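# Roll vial in palm-up hand until label faces up

## Task

The vial lies loose in the palm-up hand, in the fold between fingers and palm. Turn it within that hand until its label points upward, matching the goal picture, with no finger or thumb left on it. Only this hand may touch it (the wrist camera, its post and the arm's last link count as hand); any other contact, or the vial leaving the hand, is failure. At the end the vial must rest motionless for a moment on the palm, clear of the wrist, camera and post, with the palm facing straight up and no hand motor showing moving or overload or building toward a shutdown (motors off since the start are exempt). Then declare it finished.

## Robot and tools

Robot: a single arm (six joints: shoulder pan, shoulder lift, elbow, wrist 1, wrist 2, wrist 3) carrying a right hand with index, middle, ring and thumb. Cameras: cam_high (672x504), cam_low (672x504), cam_wrist (616x616 fisheye); images come in that order. The reference image is a cam_wrist view of the goal.

Frames. Scene frame: origin on the table under the arm base, +z up, +y to the left looking along +x. Results report the hand point position in metres and orientation as quat wxyz in this frame. The hand point sits in front of the palm at the pinch spot. Its own axes: +z along straightened fingers toward tips, +x across the palm away from the thumb, +y out of the palm face (palm surface at y = -0.062 m). Palm up therefore means hand +y pointing to scene +z. Knuckles at z = -0.017 m, fingertips 0.139 m beyond. A mast at the wrist occupies x +0.05..+0.10, z -0.16..-0.11, up to y = +0.06 m; the vial must not end against it.

Row format (used by execute_actions and by move's target): 24 numbers, each in [-1, 1]: dx, dy, dz, rx, ry, rz, then sixteen hand numbers in this order: index_mcp, index_abd, index_pip, index_dip, middle_mcp, middle_abd, middle_pip, middle_dip, ring_mcp, ring_abd, ring_pip, ring_dip, thumb_cmc, thumb_axl, thumb_mcp, thumb_ipl, then current_limit, speed. The first six are an offset, not a pose: relative to the hand point's measured pose at the start of the action (for a call's first action, the last reported pose), expressed in the hand point's own axes; 1.0 = 0.6 m for dx-dz and 180 degrees for rx-rz, with rx,ry,rz forming one rotation vector. Each row in an action is measured from that same start, not cumulatively. All zeros in the first six keep the hand still. The sixteen hand numbers are absolute goal angles, each scaled between its hinge's two stops. Toward -1 the finger _mcp bends the knuckle to the palm (straight +0.75), _abd swings away from the thumb (straight 0.00), _pip (straight +0.58) and _dip (straight +0.70) curl. thumb_cmc toward -1 brings the thumb in front of the palm (flat beside it at +0.71); thumb_axl rolls it (straight +0.68, quarter turn at -0.40); thumb_mcp (straight +0.23) and thumb_ipl (straight +0.17) bend it. current_limit maps -1..+1 to 0..550 mA (min 11 mA); start value +0.4. speed sets hinge slew at (speed+1)/2 of 5.9 rad/s; start -0.6. Both persist until rewritten.

execute_actions(actions): a list of actions; each action is a list of up to 15 rows, one per 1/30 s step; a short table repeats its last row to fill 15 steps (0.5 s). An empty list just returns state and images. Each step the commanded pose is clipped to 100 mm and 16 degrees from the measured pose, so large offsets need several actions.

move(target, speed, stop_force, blocking): drives the hand point in a straight path toward the target row's offset (from the last reported pose). speed in m/s, 0.002-0.5, default 0.25 (turning up to twice that in rad/s). stop_force in N, 9-40, ends the path on resistance along the path direction; omit it when lifting off a contact and don't rely on it while rotating. blocking=false returns after 0.5 s; not allowed with stop_force. The result adds a move: line with the ending (done, off_target, moving, held, fault, contact) and limits (paced = clipped, held = steps blocked).

wait(seconds 0-10) lets time pass; stop brakes a running move; zoom_image(camera, region [x0,y0,x1,y1], max 504x504 px) gives a closer look; show_instructions shows the reference image; finished_scene(scene) ends the scene, here scene 1.

Result lines: pose and velocities; Hand target (where the controller is heading); hand_goal and hand_measured per motor in the order above; hand_current_ma (positive pushes toward -1); hand_state per motor: moving, goal, blocked, overload. A motor at 495 mA or more accumulates seconds (decaying below that); at 5 s it shuts down for 10 s. A motor reading overload from the first result is permanently off. Wrist force/torque are in hand axes, noisy, offset up to 4 N, saturating near 50 N. A 'pose unreachable' line means the clearance check altered the command.

Hazards: a torque or force fault (joint load limits 142 N m for big joints, 26.6 N m for wrist joints; 150 N external force) halts the arm 10 s and drops the rest of the call; hand numbers sent during a stop are lost. Avoid fast moves, pressing past contacts, motor overheating (warning at 70 °C, brake stop at 85 °C), and long high-current squeezing. Keep the palm roughly up while manipulating so the vial cannot fall out; it must not touch anything but the hand. Use gentle finger sweeps (e.g. curling fingers or thumb across the vial) to roll it, then open all digits clear of it, level the palm, let it settle, confirm in cam_wrist that the label faces up and no motor reads moving or overload, then call finished_scene.

Each tool is called after "Emit:" by a JSON object that holds its "op" and its "data", one argument or row to a line.

Reference images:

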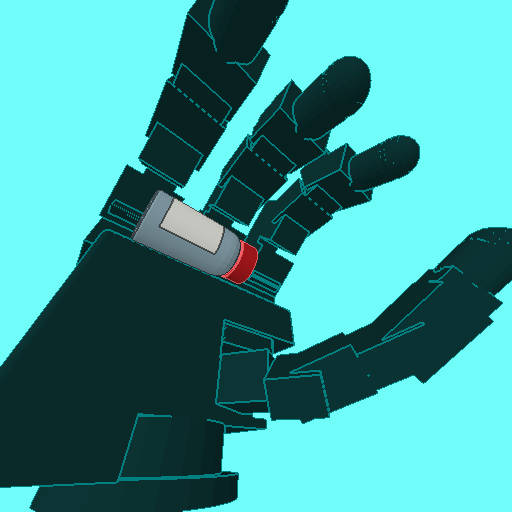

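## Session

Emit:
{"op": "execute_actions", "data": {
  "actions": []
}}

Scene clock: 0.00 s.
end_effector_position=(+0.6111, +0.0300, +0.4111) hand_goal=(+0.046, +0.000, -0.008, +0.280, +0.046, +0.000, -0.008, +0.280, +0.046, +0.000, -0.008, +0.280, -0.104, +0.266, +0.032, -0.018) hand_measured=(+0.060, +0.000, -0.006, +0.282, +0.060, +0.000, -0.006, +0.282, +0.062, +0.000, -0.006, +0.282, -0.092, +0.270, +0.034, -0.016) hand_current_ma=(+86, +0, +14, +12, +86, +0, +14, +12, +88, +0, +15, +12, +67, +25, +10, +11) hand_state=(goal, goal, goal, goal, goal, goal, goal, goal, goal, goal, goal, goal, goal, goal, goal, goal) hand_current_limit=0.40 hand_speed=-0.60 end_effector_quat_wxyz=(+0.510, +0.492, +0.518, +0.479) end_effector_velocity=(-0.000, -0.000, -0.000) end_effector_angular_velocity=(+0.001, +0.000, -0.001)
Joint positions: [-0.19  -1.169  2.233 -4.188 -1.348 -0.059]
Joint velocities: [-0.     0.     0.    -0.    -0.001  0.001]
Joint torques (N m, as the arm reports them, + toward a larger angle): no reading
Wrist force (N, on the end effector, along its own x y z axes, offset not removed): no reading
Wrist torque (N m, same axes, about the end effector's origin, offset not removed): no reading
Hand target: +0.611, +0.030, +0.411; +0.510, +0.492, +0.518, +0.479

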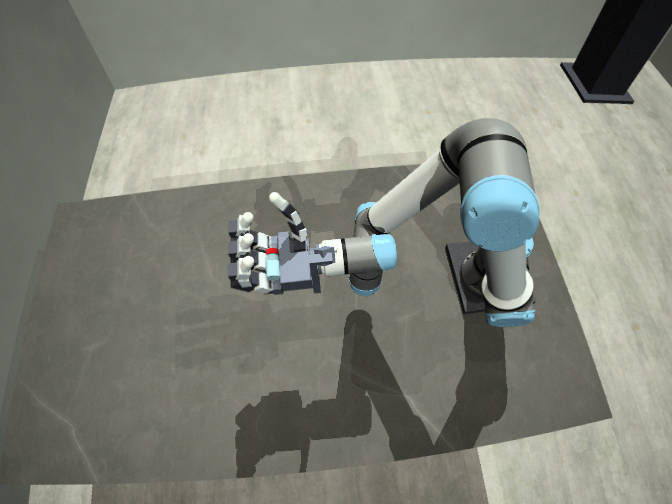

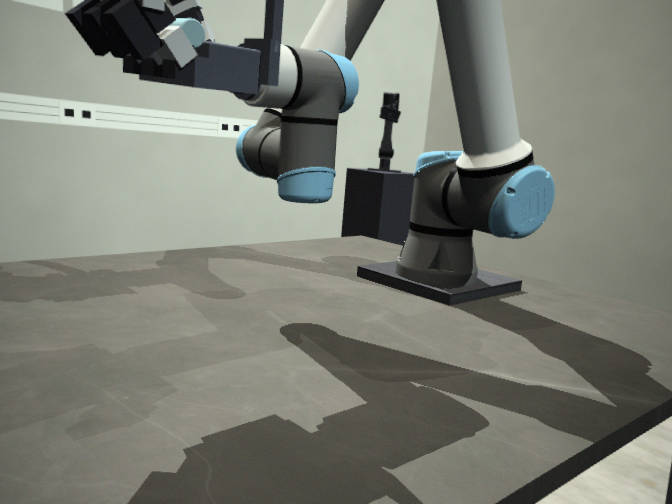

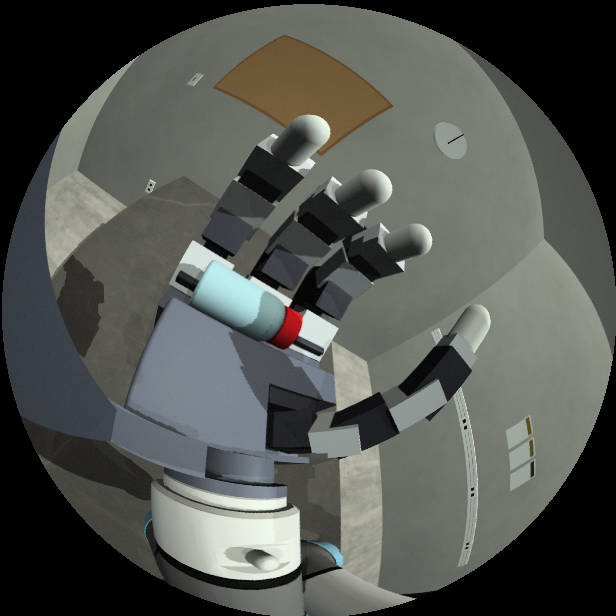

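Emit:
{"op": "move", "data": {
  "target": [0,0,0,0,0,0,0.046,0,0,0.28,0.046,0,-0.9,0,0.046,0,0,0.28,-0.104,0.266,0.032,-0.018,0.4,-0.4]
}}

Emit:
{"op": "move", "data": {
  "target": [0,0,0,0,0,0,0.046,0,0,0.28,0.046,0,-0.9,-0.8,0.046,0,0,0.28,-0.104,0.266,0.032,-0.018,0.4,-0.6]
}}

Emit:
{"op": "move", "data": {
  "target": [0,0,0,0,0,0,0.046,0,0,0.28,0.5,0,-1,-0.9,0.046,0,0,0.28,-0.104,0.266,0.032,-0.018,0.4,-0.7]
}}

Scene clock: 1.40 s.
end_effector_position=(+0.6111, +0.0300, +0.4111) hand_goal=(+0.046, +0.000, +0.000, +0.280, +0.046, +0.000, -0.900, +0.000, +0.046, +0.000, +0.000, +0.280, -0.104, +0.266, +0.032, -0.018) hand_measured=(+0.060, +0.000, -0.002, +0.282, +0.056, +0.000, -0.900, +0.002, +0.062, +0.000, -0.002, +0.282, -0.092, +0.270, +0.034, -0.016) hand_current_ma=(+86, +0, -12, +12, +57, +0, +0, +11, +88, +0, -13, +12, +67, +25, +10, +11) hand_state=(goal, goal, goal, goal, goal, goal, goal, goal, goal, goal, goal, goal, goal, goal, goal, goal) hand_current_limit=0.40 hand_speed=-0.40 end_effector_quat_wxyz=(+0.510, +0.492, +0.518, +0.479) end_effector_velocity=(+0.000, -0.000, +0.000) end_effector_angular_velocity=(+0.001, -0.000, -0.001)
Joint positions: [-0.19  -1.169  2.233 -4.188 -1.348 -0.059]
Joint velocities: [-0.    -0.    -0.     0.    -0.001  0.001]
Joint torques (N m, as the arm reports them, + toward a larger angle): [ -0.15 -30.3  -12.77  -2.78  -0.09  -0.24]
Wrist force (N, on the end effector, along its own x y z axes, offset not removed): [-0.9 -0.9 1.0]
Wrist torque (N m, same axes, about the end effector's origin, offset not removed): [-0.33 0.20 -0.20]
Hand target: +0.611, +0.030, +0.411; +0.510, +0.492, +0.518, +0.479
Off the commanded pose: 0.000 m, 0 deg.
move: done

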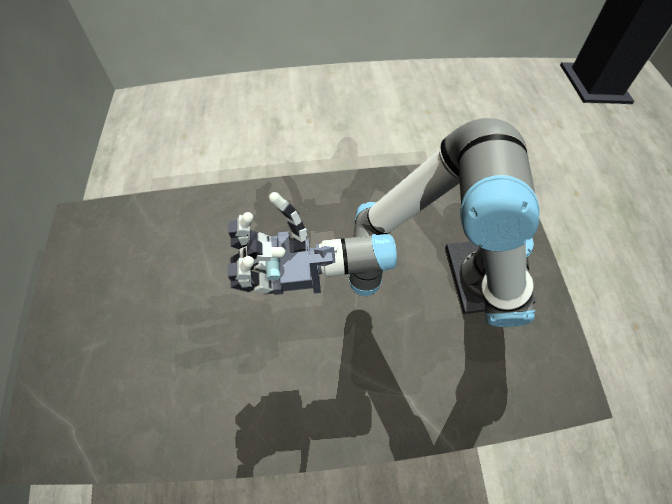

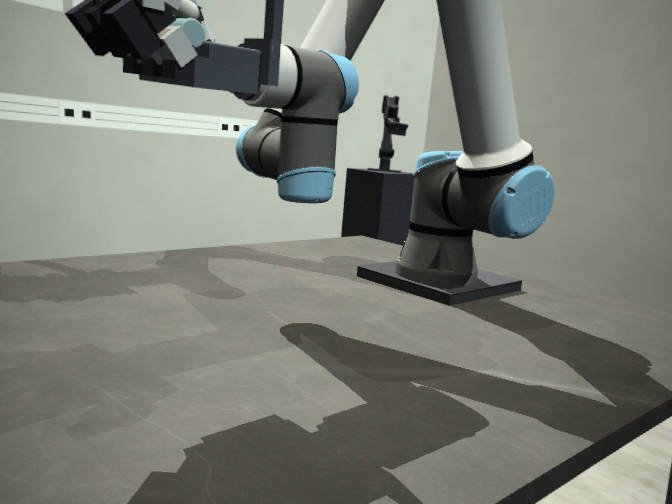

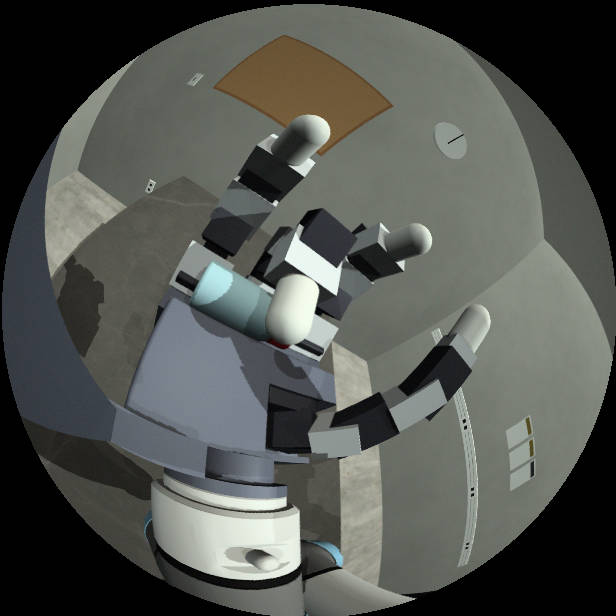

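Scene clock: 2.07 s.
end_effector_position=(+0.6111, +0.0300, +0.4111) hand_goal=(+0.046, +0.000, +0.000, +0.280, +0.046, +0.000, -0.900, -0.800, +0.046, +0.000, +0.000, +0.280, -0.104, +0.266, +0.032, -0.018) hand_measured=(+0.060, +0.000, -0.002, +0.282, +0.056, -0.002, -0.854, -0.202, +0.062, +0.000, -0.002, +0.282, -0.092, +0.270, +0.034, -0.016) hand_current_ma=(+86, +0, -12, +12, +57, -14, +246, +384, +88, +0, -13, +12, +67, +25, +10, +11) hand_state=(goal, goal, goal, goal, goal, goal, blocked, blocked, goal, goal, goal, goal, goal, goal, goal, goal) hand_current_limit=0.40 hand_speed=-0.60 end_effector_quat_wxyz=(+0.510, +0.492, +0.518, +0.479) end_effector_velocity=(-0.000, -0.000, +0.000) end_effector_angular_velocity=(-0.000, -0.001, -0.001)
Joint positions: [-0.19  -1.169  2.233 -4.188 -1.348 -0.059]
Joint velocities: [-0.001 -0.     0.    -0.001 -0.     0.   ]
Joint torques (N m, as the arm reports them, + toward a larger angle): [ -0.43 -29.48 -12.55  -2.78   0.    -0.23]
Wrist force (N, on the end effector, along its own x y z axes, offset not removed): [-0.7 -2.4 0.6]
Wrist torque (N m, same axes, about the end effector's origin, offset not removed): [-0.49 0.13 -0.19]
Hand target: +0.611, +0.030, +0.411; +0.510, +0.492, +0.518, +0.479
Off the commanded pose: 0.000 m, 0 deg.
move: done

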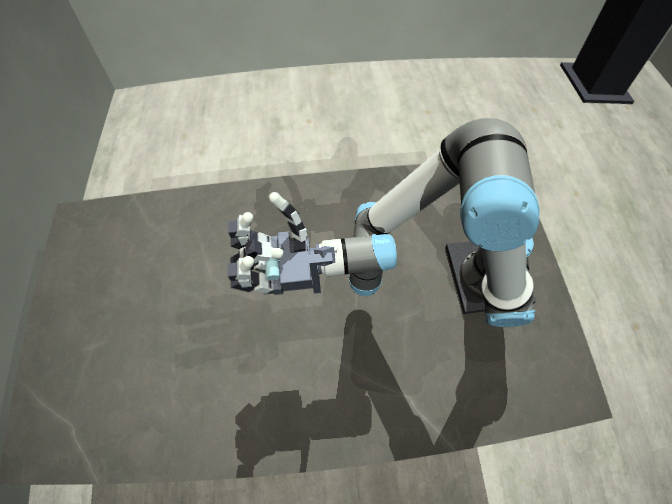

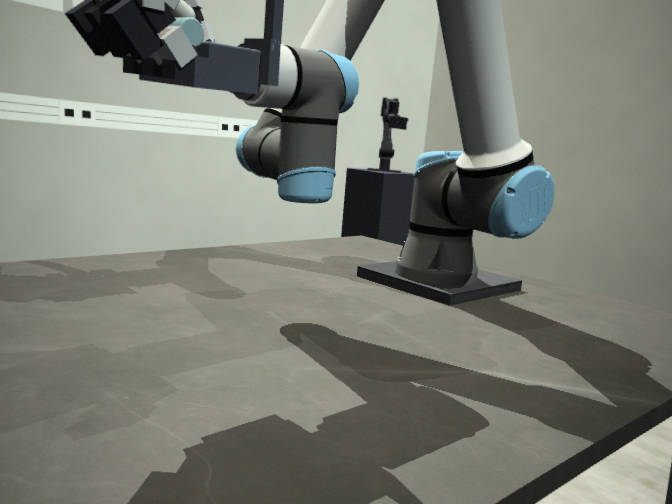

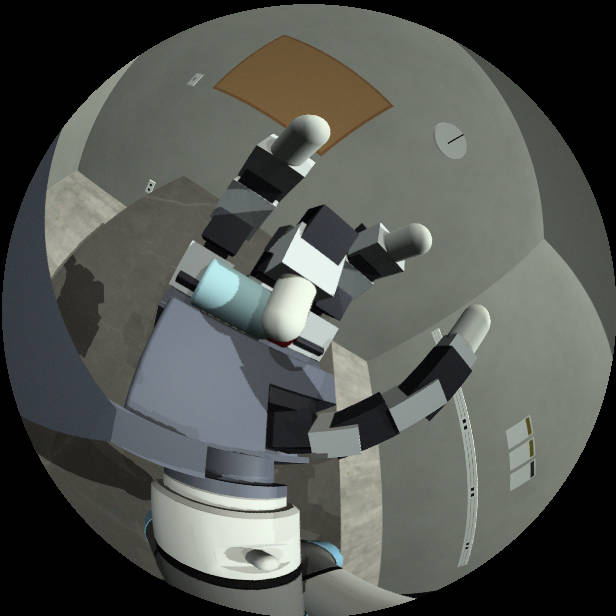

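Scene clock: 3.00 s.
end_effector_position=(+0.6111, +0.0300, +0.4111) hand_goal=(+0.046, +0.000, +0.000, +0.280, +0.500, +0.000, -1.000, -0.900, +0.046, +0.000, +0.000, +0.280, -0.104, +0.266, +0.032, -0.018) hand_measured=(+0.060, +0.000, -0.002, +0.282, +0.504, -0.002, -0.854, -0.264, +0.062, +0.000, -0.002, +0.282, -0.092, +0.270, +0.034, -0.016) hand_current_ma=(+86, +0, -12, +12, +19, -12, +385, +385, +88, +0, -13, +12, +67, +25, +10, +11) hand_state=(goal, goal, goal, goal, goal, goal, blocked, blocked, goal, goal, goal, goal, goal, goal, goal, goal) hand_current_limit=0.40 hand_speed=-0.70 end_effector_quat_wxyz=(+0.510, +0.492, +0.518, +0.479) end_effector_velocity=(-0.000, -0.000, +0.000) end_effector_angular_velocity=(+0.000, -0.000, -0.000)
Joint positions: [-0.19  -1.169  2.233 -4.188 -1.348 -0.059]
Joint velocities: [ 0. -0. -0. -0. -0.  0.]
Joint torques (N m, as the arm reports them, + toward a larger angle): [ -0.16 -30.1  -12.53  -2.83  -0.02  -0.15]
Wrist force (N, on the end effector, along its own x y z axes, offset not removed): [-0.4 -1.4 -0.6]
Wrist torque (N m, same axes, about the end effector's origin, offset not removed): [-0.14 0.05 -0.17]
Hand target: +0.611, +0.030, +0.411; +0.510, +0.492, +0.518, +0.479
Off the commanded pose: 0.000 m, 0 deg.
move: done

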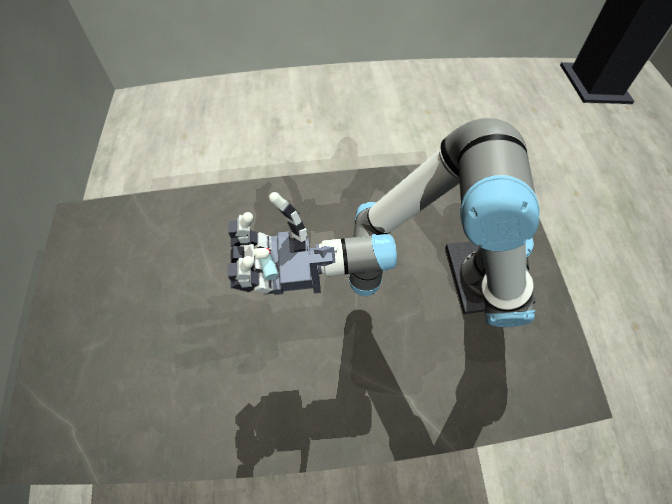

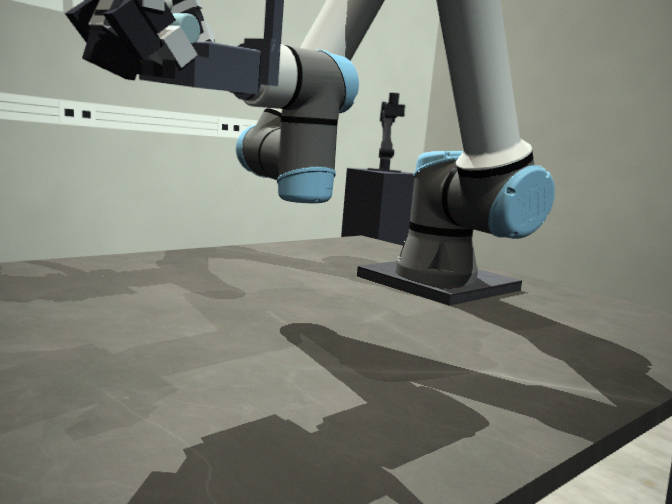

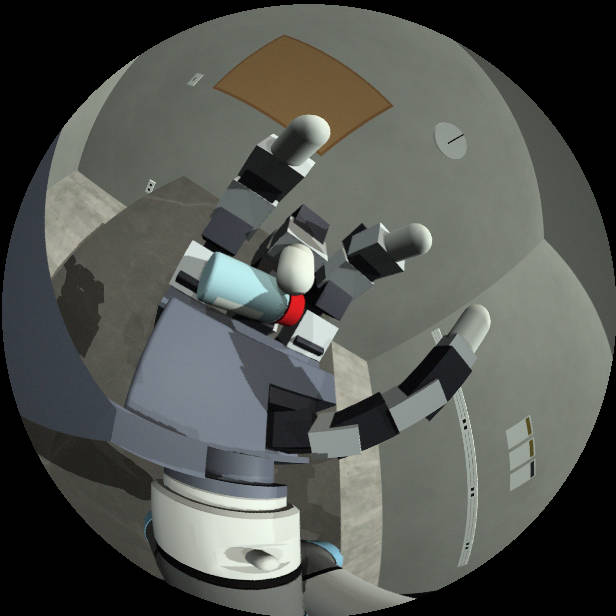

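Emit:
{"op": "execute_actions", "data": {
  "actions": [
    [[0,0,0,0,0,0,0.046,0,0,0.28,0.5,0,-0.8,0.1,0.046,0,0,0.28,-0.104,0.266,0.032,-0.018,0.4,0]],
    [[0,0,0,0,0,0,0.046,0,0,0.28,0.046,0,-0.9,0.1,0.046,0,0,0.28,-0.104,0.266,0.032,-0.018,0.4,-0.5]],
    [[0,0,0,0,0,0,0.046,0,0,0.28,0.046,0,-0.95,-0.4,0.046,0,0,0.28,-0.104,0.266,0.032,-0.018,0.4,-0.5]]
  ]
}}

Emit:
{"op": "move", "data": {
  "target": [0,0,0,0,0,0,0.046,0,0,0.28,0.046,0,-0.4,-1,0.046,0,0,0.28,-0.104,0.266,0.032,-0.018,0.4,-0.7]
}}

Scene clock: 4.70 s.
end_effector_position=(+0.6111, +0.0300, +0.4111) hand_goal=(+0.046, +0.000, +0.000, +0.280, +0.046, +0.000, -0.950, -0.400, +0.046, +0.000, +0.000, +0.280, -0.104, +0.266, +0.032, -0.018) hand_measured=(+0.060, +0.000, -0.002, +0.282, +0.056, -0.004, -0.904, -0.122, +0.062, +0.000, -0.002, +0.282, -0.092, +0.270, +0.034, -0.016) hand_current_ma=(+85, +0, -12, +12, +59, -16, +250, +368, +88, +0, -13, +12, +67, +25, +10, +11) hand_state=(goal, goal, goal, goal, goal, goal, moving, moving, goal, goal, goal, goal, goal, goal, goal, goal) hand_current_limit=0.40 hand_speed=-0.50 end_effector_quat_wxyz=(+0.510, +0.492, +0.518, +0.479) end_effector_velocity=(-0.000, -0.000, +0.000) end_effector_angular_velocity=(+0.001, -0.000, -0.000)
Joint positions: [-0.19  -1.169  2.233 -4.188 -1.348 -0.059]
Joint velocities: [ 0.     0.    -0.    -0.    -0.     0.002]
Joint torques (N m, as the arm reports them, + toward a larger angle): [  0.15 -30.26 -12.72  -2.86  -0.05  -0.17]
Wrist force (N, on the end effector, along its own x y z axes, offset not removed): [-0.6 -2.5 -0.6]
Wrist torque (N m, same axes, about the end effector's origin, offset not removed): [-0.37 0.18 -0.17]
Hand target: +0.611, +0.030, +0.411; +0.510, +0.492, +0.518, +0.479
Off the commanded pose: 0.000 m, 0 deg.

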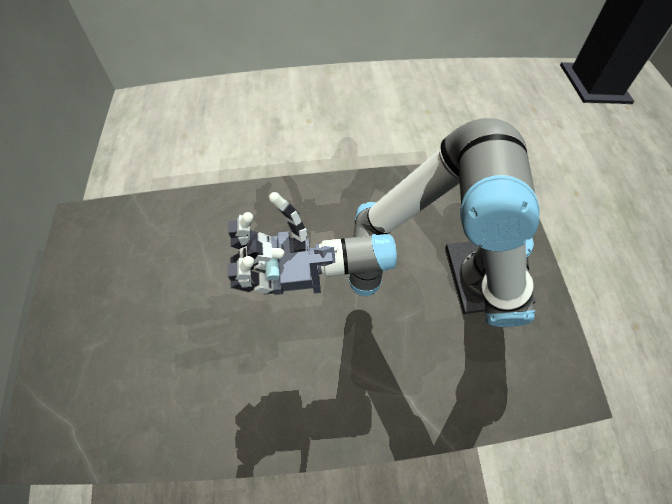

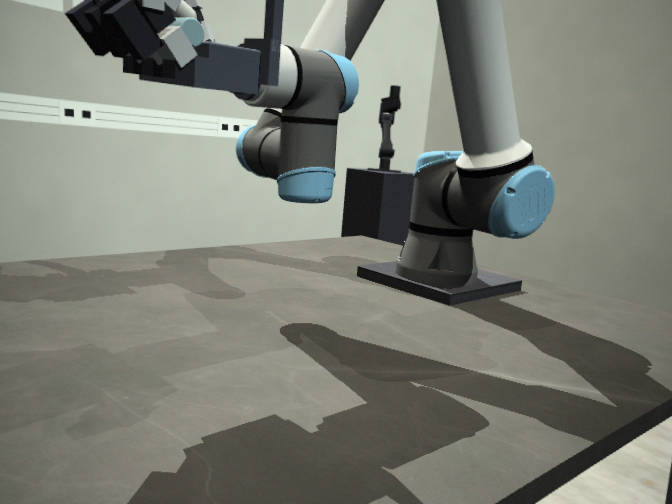

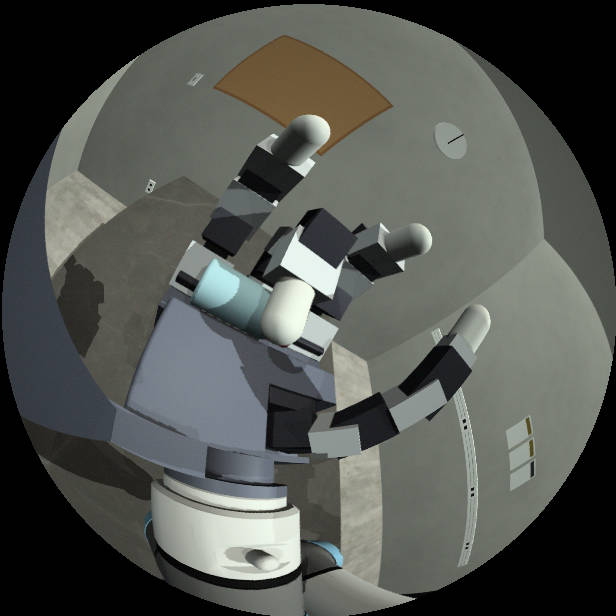

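Scene clock: 6.17 s.
end_effector_position=(+0.6111, +0.0300, +0.4111) hand_goal=(+0.046, +0.000, +0.000, +0.280, +0.046, +0.000, -0.400, -1.000, +0.046, +0.000, +0.000, +0.280, -0.104, +0.266, +0.032, -0.018) hand_measured=(+0.060, +0.000, -0.002, +0.282, +0.056, -0.004, -0.384, -0.976, +0.062, +0.000, -0.002, +0.282, -0.092, +0.270, +0.034, -0.016) hand_current_ma=(+85, +0, -12, +12, +58, -15, +88, +145, +88, +0, -13, +12, +67, +25, +10, +11) hand_state=(goal, goal, goal, goal, goal, goal, goal, blocked, goal, goal, goal, goal, goal, goal, goal, goal) hand_current_limit=0.40 hand_speed=-0.70 end_effector_quat_wxyz=(+0.510, +0.492, +0.518, +0.479) end_effector_velocity=(+0.000, +0.000, -0.000) end_effector_angular_velocity=(+0.000, +0.000, +0.001)
Joint positions: [-0.19  -1.169  2.233 -4.188 -1.348 -0.059]
Joint velocities: [ 0.  0. -0.  0.  0.  0.]
Joint torques (N m, as the arm reports them, + toward a larger angle): [  0.14 -30.23 -12.16  -2.76  -0.03  -0.19]
Wrist force (N, on the end effector, along its own x y z axes, offset not removed): [-1.1 -1.7 -1.3]
Wrist torque (N m, same axes, about the end effector's origin, offset not removed): [-0.20 0.18 -0.19]
Hand target: +0.611, +0.030, +0.411; +0.510, +0.492, +0.518, +0.479
Off the commanded pose: 0.000 m, 0 deg.
move: done

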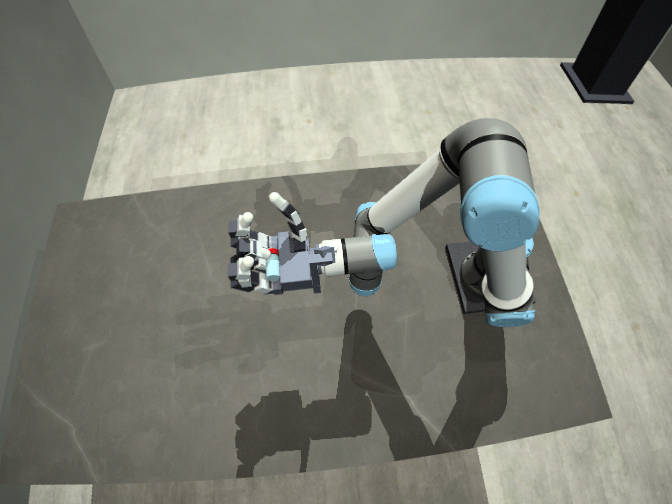

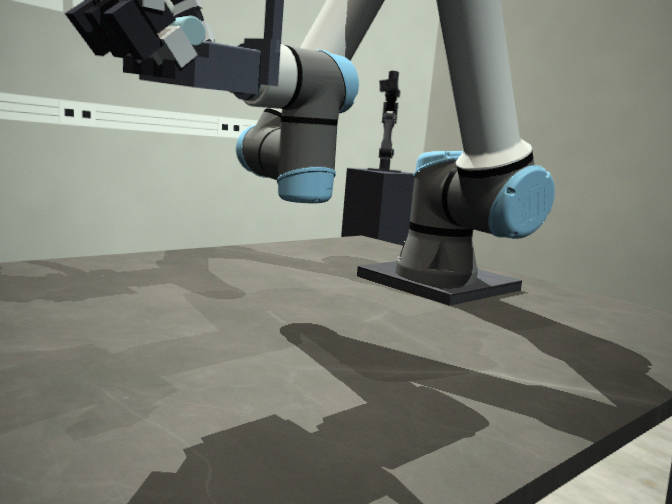

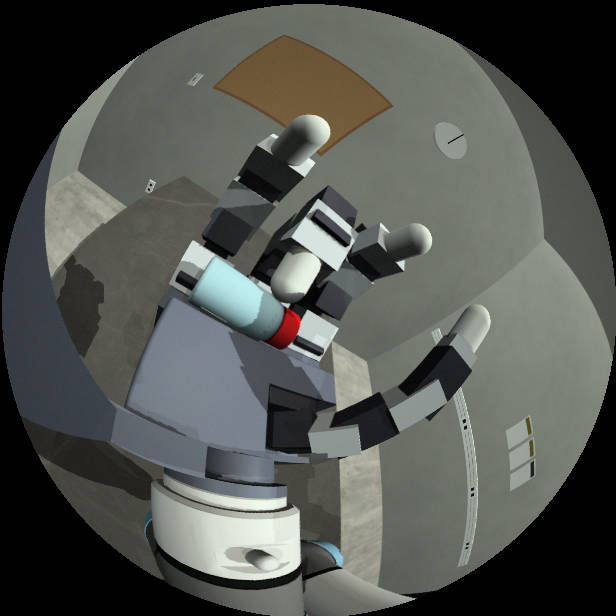

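Emit:
{"op": "execute_actions", "data": {
  "actions": [
    [[0,0,0,0,0,0,0.046,0,0,0.28,0.046,0,-0.4,0.1,0.046,0,0,0.28,-0.104,0.266,0.032,-0.018,0.4,0.2]],
    [[0,0,0,0,0,0,0.046,0,0,0.28,0.046,0,-0.95,0.1,0.046,0,0,0.28,-0.104,0.266,0.032,-0.018,0.4,0]],
    [[0,0,0,0,0,0,0.046,0,0,0.28,0.046,0,-0.95,-1,0.046,0,0,0.28,-0.104,0.266,0.032,-0.018,0.4,0]],
    [[0,0,0,0,0,0,0.046,0,0,0.28,0.046,0,-0.65,-1,0.046,0,0,0.28,-0.104,0.266,0.032,-0.018,0.4,-0.85]],
    [[0,0,0,0,0,0,0.046,0,0,0.28,0.046,0,-0.65,-1,0.046,0,0,0.28,-0.104,0.266,0.032,-0.018,0.4,-0.85]]
  ]
}}

Emit:
{"op": "move", "data": {
  "target": [0,0,0,0,0,0,0.046,0,0,0.28,0.046,0,-0.3,-1,0.046,0,0,0.28,-0.104,0.266,0.032,-0.018,0.4,-0.85]
}}

Scene clock: 9.10 s.
end_effector_position=(+0.6111, +0.0300, +0.4111) hand_goal=(+0.046, +0.000, +0.000, +0.280, +0.046, +0.000, -0.650, -1.000, +0.046, +0.000, +0.000, +0.280, -0.104, +0.266, +0.032, -0.018) hand_measured=(+0.060, +0.000, -0.002, +0.282, +0.054, -0.004, -0.640, -0.476, +0.062, +0.000, -0.002, +0.282, -0.092, +0.270, +0.034, -0.016) hand_current_ma=(+85, +0, -12, +12, +56, -16, +80, +235, +88, +0, -13, +12, +67, +25, +10, +11) hand_state=(goal, goal, goal, goal, goal, goal, moving, moving, goal, goal, goal, goal, goal, goal, goal, goal) hand_current_limit=0.40 hand_speed=-0.85 end_effector_quat_wxyz=(+0.510, +0.492, +0.518, +0.479) end_effector_velocity=(-0.000, -0.000, +0.000) end_effector_angular_velocity=(-0.002, -0.000, -0.001)
Joint positions: [-0.19  -1.169  2.233 -4.188 -1.348 -0.059]
Joint velocities: [-0.001 -0.     0.     0.    -0.    -0.002]
Joint torques (N m, as the arm reports them, + toward a larger angle): [ -0.15 -30.53 -12.47  -2.95  -0.1   -0.13]
Wrist force (N, on the end effector, along its own x y z axes, offset not removed): [-1.7 -1.6 -0.4]
Wrist torque (N m, same axes, about the end effector's origin, offset not removed): [-0.22 0.27 -0.27]
Hand target: +0.611, +0.030, +0.411; +0.510, +0.492, +0.518, +0.479
Off the commanded pose: 0.000 m, 0 deg.

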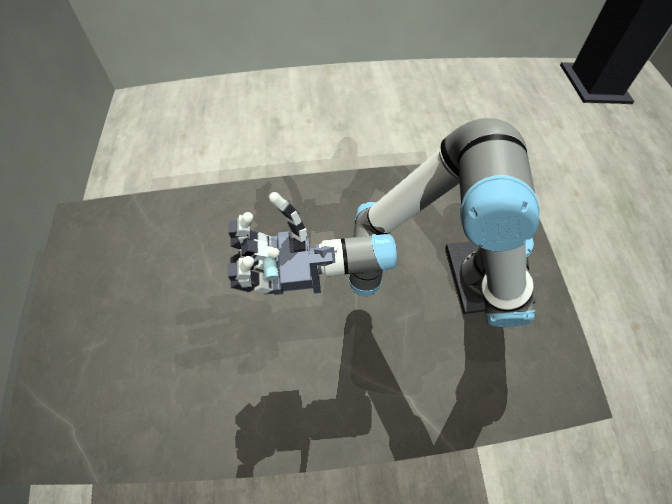

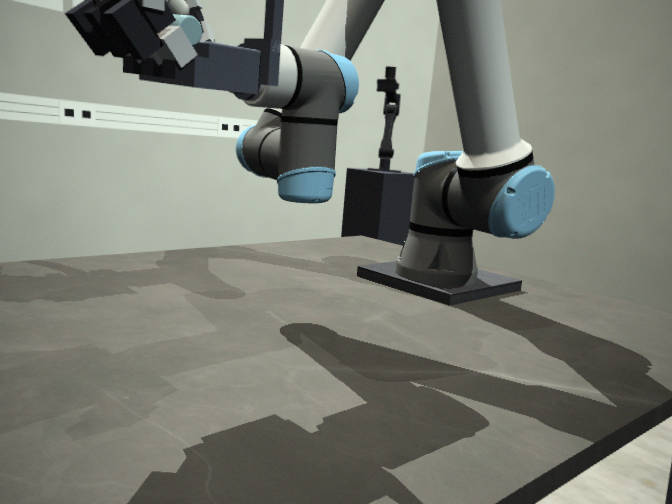

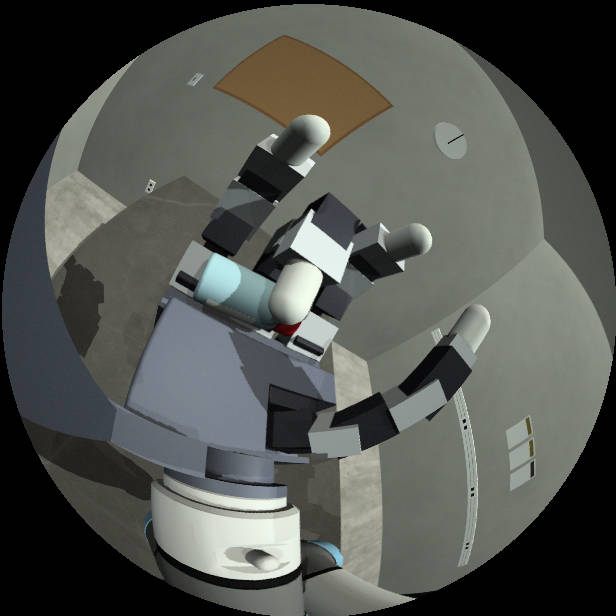

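Scene clock: 10.90 s.
end_effector_position=(+0.6111, +0.0300, +0.4111) hand_goal=(+0.046, +0.000, +0.000, +0.280, +0.046, +0.000, -0.300, -1.000, +0.046, +0.000, +0.000, +0.280, -0.104, +0.266, +0.032, -0.018) hand_measured=(+0.060, +0.000, -0.002, +0.282, +0.054, +0.000, -0.298, -0.998, +0.062, +0.000, -0.002, +0.282, -0.092, +0.270, +0.034, -0.016) hand_current_ma=(+85, +0, -12, +12, +56, -5, +9, +12, +87, +0, -13, +12, +67, +25, +10, +11) hand_state=(goal, goal, goal, goal, goal, goal, goal, goal, goal, goal, goal, goal, goal, goal, goal, goal) hand_current_limit=0.40 hand_speed=-0.85 end_effector_quat_wxyz=(+0.510, +0.492, +0.518, +0.479) end_effector_velocity=(+0.000, +0.000, -0.000) end_effector_angular_velocity=(+0.000, +0.001, +0.001)
Joint positions: [-0.19  -1.169  2.233 -4.188 -1.348 -0.059]
Joint velocities: [ 0.    -0.     0.     0.001  0.001 -0.   ]
Joint torques (N m, as the arm reports them, + toward a larger angle): [  0.11 -30.09 -12.58  -2.97  -0.03  -0.2 ]
Wrist force (N, on the end effector, along its own x y z axes, offset not removed): [0.2 -0.7 0.9]
Wrist torque (N m, same axes, about the end effector's origin, offset not removed): [-0.29 -0.08 -0.04]
Hand target: +0.611, +0.030, +0.411; +0.510, +0.492, +0.518, +0.479
Off the commanded pose: 0.000 m, 0 deg.
move: done

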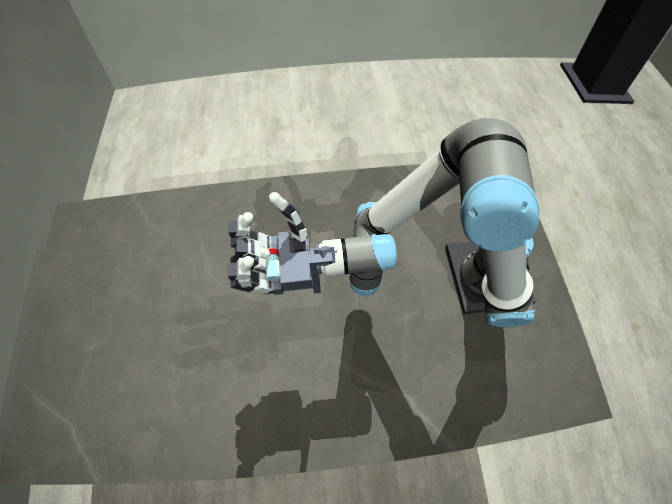

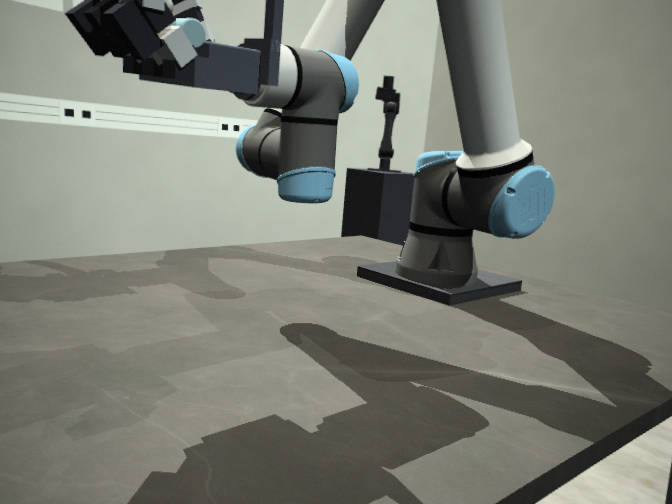

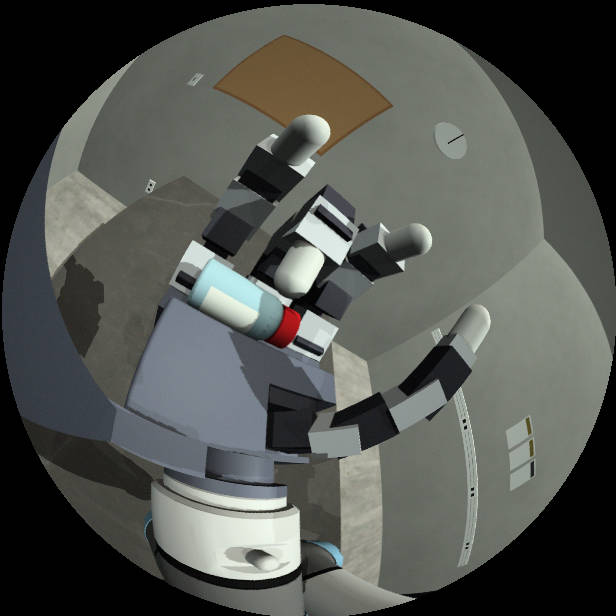

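Late stroke works. Repeat that part.

Emit:
{"op": "execute_actions", "data": {
  "actions": [
    [[0,0,0,0,0,0,0.046,0,0,0.28,0.046,0,-0.3,-0.3,0.046,0,0,0.28,-0.104,0.266,0.032,-0.018,0.4,0.2]],
    [[0,0,0,0,0,0,0.046,0,0,0.28,0.046,0,-0.65,-0.3,0.046,0,0,0.28,-0.104,0.266,0.032,-0.018,0.4,0]],
    [[0,0,0,0,0,0,0.046,0,0,0.28,0.046,0,-0.65,-1,0.046,0,0,0.28,-0.104,0.266,0.032,-0.018,0.4,-0.5]]
  ]
}}

Emit:
{"op": "move", "data": {
  "target": [0,0,0,0,0,0,0.046,0,0,0.28,0.046,0,-0.3,-1,0.046,0,0,0.28,-0.104,0.266,0.032,-0.018,0.4,-0.85]
}}

Scene clock: 12.73 s.
end_effector_position=(+0.6111, +0.0300, +0.4111) hand_goal=(+0.046, +0.000, +0.000, +0.280, +0.046, +0.000, -0.650, -1.000, +0.046, +0.000, +0.000, +0.280, -0.104, +0.266, +0.032, -0.018) hand_measured=(+0.060, +0.000, -0.002, +0.282, +0.054, +0.000, -0.612, -0.536, +0.062, +0.000, -0.002, +0.282, -0.092, +0.270, +0.034, -0.016) hand_current_ma=(+85, +0, -12, +12, +56, -5, +210, +374, +87, +0, -13, +12, +67, +25, +10, +11) hand_state=(goal, goal, goal, goal, goal, goal, moving, moving, goal, goal, goal, goal, goal, goal, goal, goal) hand_current_limit=0.40 hand_speed=-0.50 end_effector_quat_wxyz=(+0.510, +0.492, +0.518, +0.479) end_effector_velocity=(-0.000, +0.001, +0.000) end_effector_angular_velocity=(-0.002, -0.000, +0.001)
Joint positions: [-0.19  -1.169  2.233 -4.188 -1.348 -0.059]
Joint velocities: [ 0.     0.     0.    -0.     0.001 -0.002]
Joint torques (N m, as the arm reports them, + toward a larger angle): [ -0.4  -30.43 -12.31  -3.01  -0.04  -0.12]
Wrist force (N, on the end effector, along its own x y z axes, offset not removed): [-2.4 -0.6 0.0]
Wrist torque (N m, same axes, about the end effector's origin, offset not removed): [-0.20 0.36 -0.38]
Hand target: +0.611, +0.030, +0.411; +0.510, +0.492, +0.518, +0.479
Off the commanded pose: 0.000 m, 0 deg.

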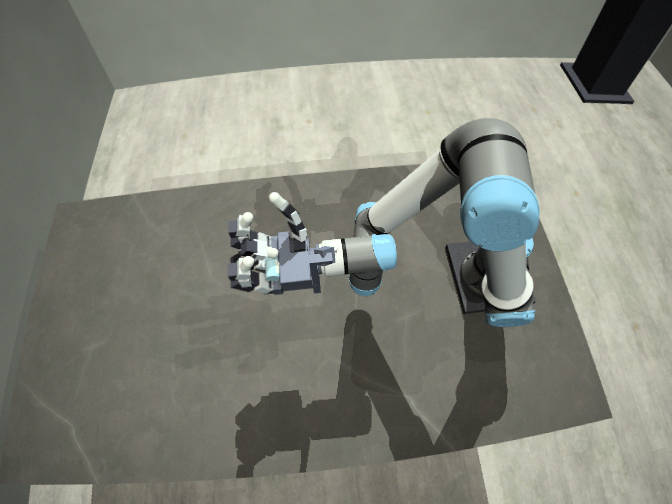

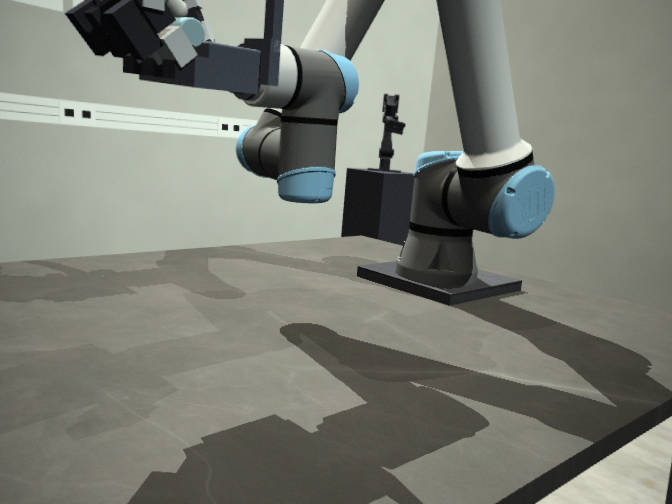

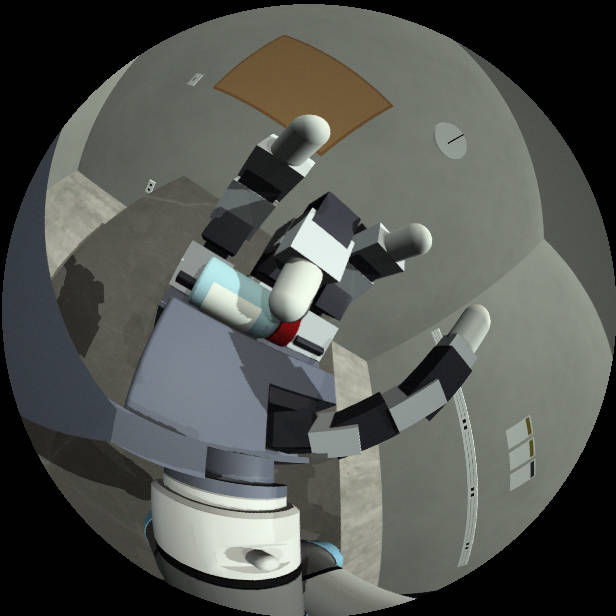

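Scene clock: 14.17 s.
end_effector_position=(+0.6111, +0.0300, +0.4111) hand_goal=(+0.046, +0.000, +0.000, +0.280, +0.046, +0.000, -0.300, -1.000, +0.046, +0.000, +0.000, +0.280, -0.104, +0.266, +0.032, -0.018) hand_measured=(+0.060, +0.000, -0.002, +0.282, +0.054, +0.000, -0.304, -0.998, +0.062, +0.000, -0.002, +0.282, -0.092, +0.270, +0.034, -0.016) hand_current_ma=(+85, +0, -12, +12, +56, -5, -25, +12, +87, +0, -13, +12, +67, +25, +10, +11) hand_state=(goal, goal, goal, goal, goal, goal, goal, goal, goal, goal, goal, goal, goal, goal, goal, goal) hand_current_limit=0.40 hand_speed=-0.85 end_effector_quat_wxyz=(+0.510, +0.492, +0.518, +0.479) end_effector_velocity=(-0.000, +0.000, +0.000) end_effector_angular_velocity=(-0.001, -0.000, +0.001)
Joint positions: [-0.19  -1.169  2.233 -4.188 -1.348 -0.059]
Joint velocities: [-0.     0.     0.    -0.     0.001 -0.001]
Joint torques (N m, as the arm reports them, + toward a larger angle): [ -0.06 -30.49 -12.89  -3.04   0.01  -0.12]
Wrist force (N, on the end effector, along its own x y z axes, offset not removed): [-0.4 -0.6 1.0]
Wrist torque (N m, same axes, about the end effector's origin, offset not removed): [-0.25 0.04 -0.09]
Hand target: +0.611, +0.030, +0.411; +0.510, +0.492, +0.518, +0.479
Off the commanded pose: 0.000 m, 0 deg.
move: done

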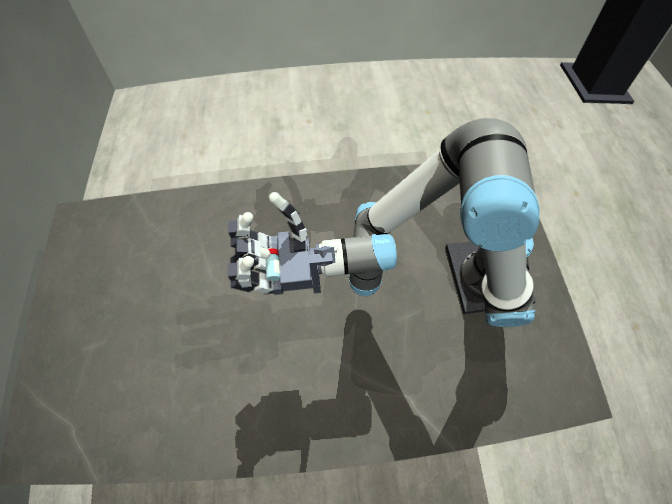

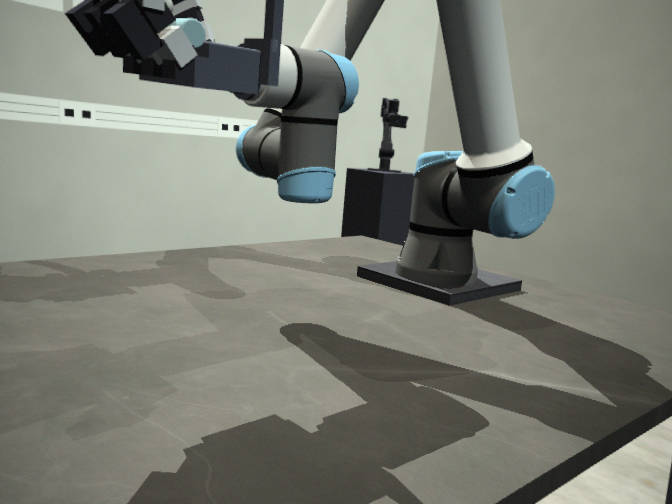

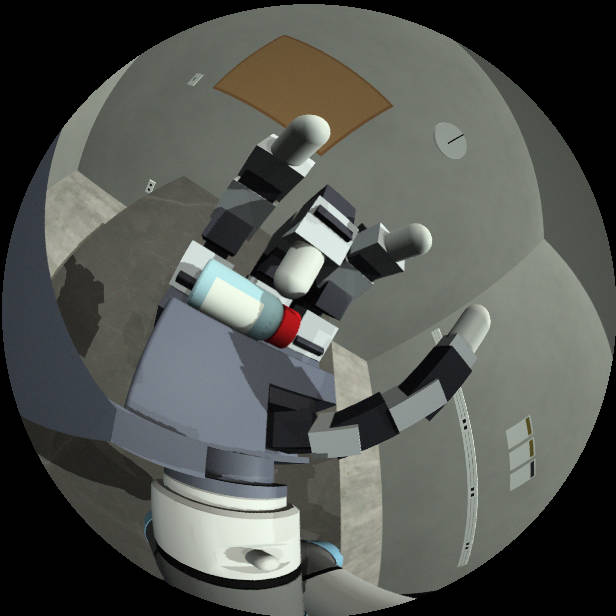

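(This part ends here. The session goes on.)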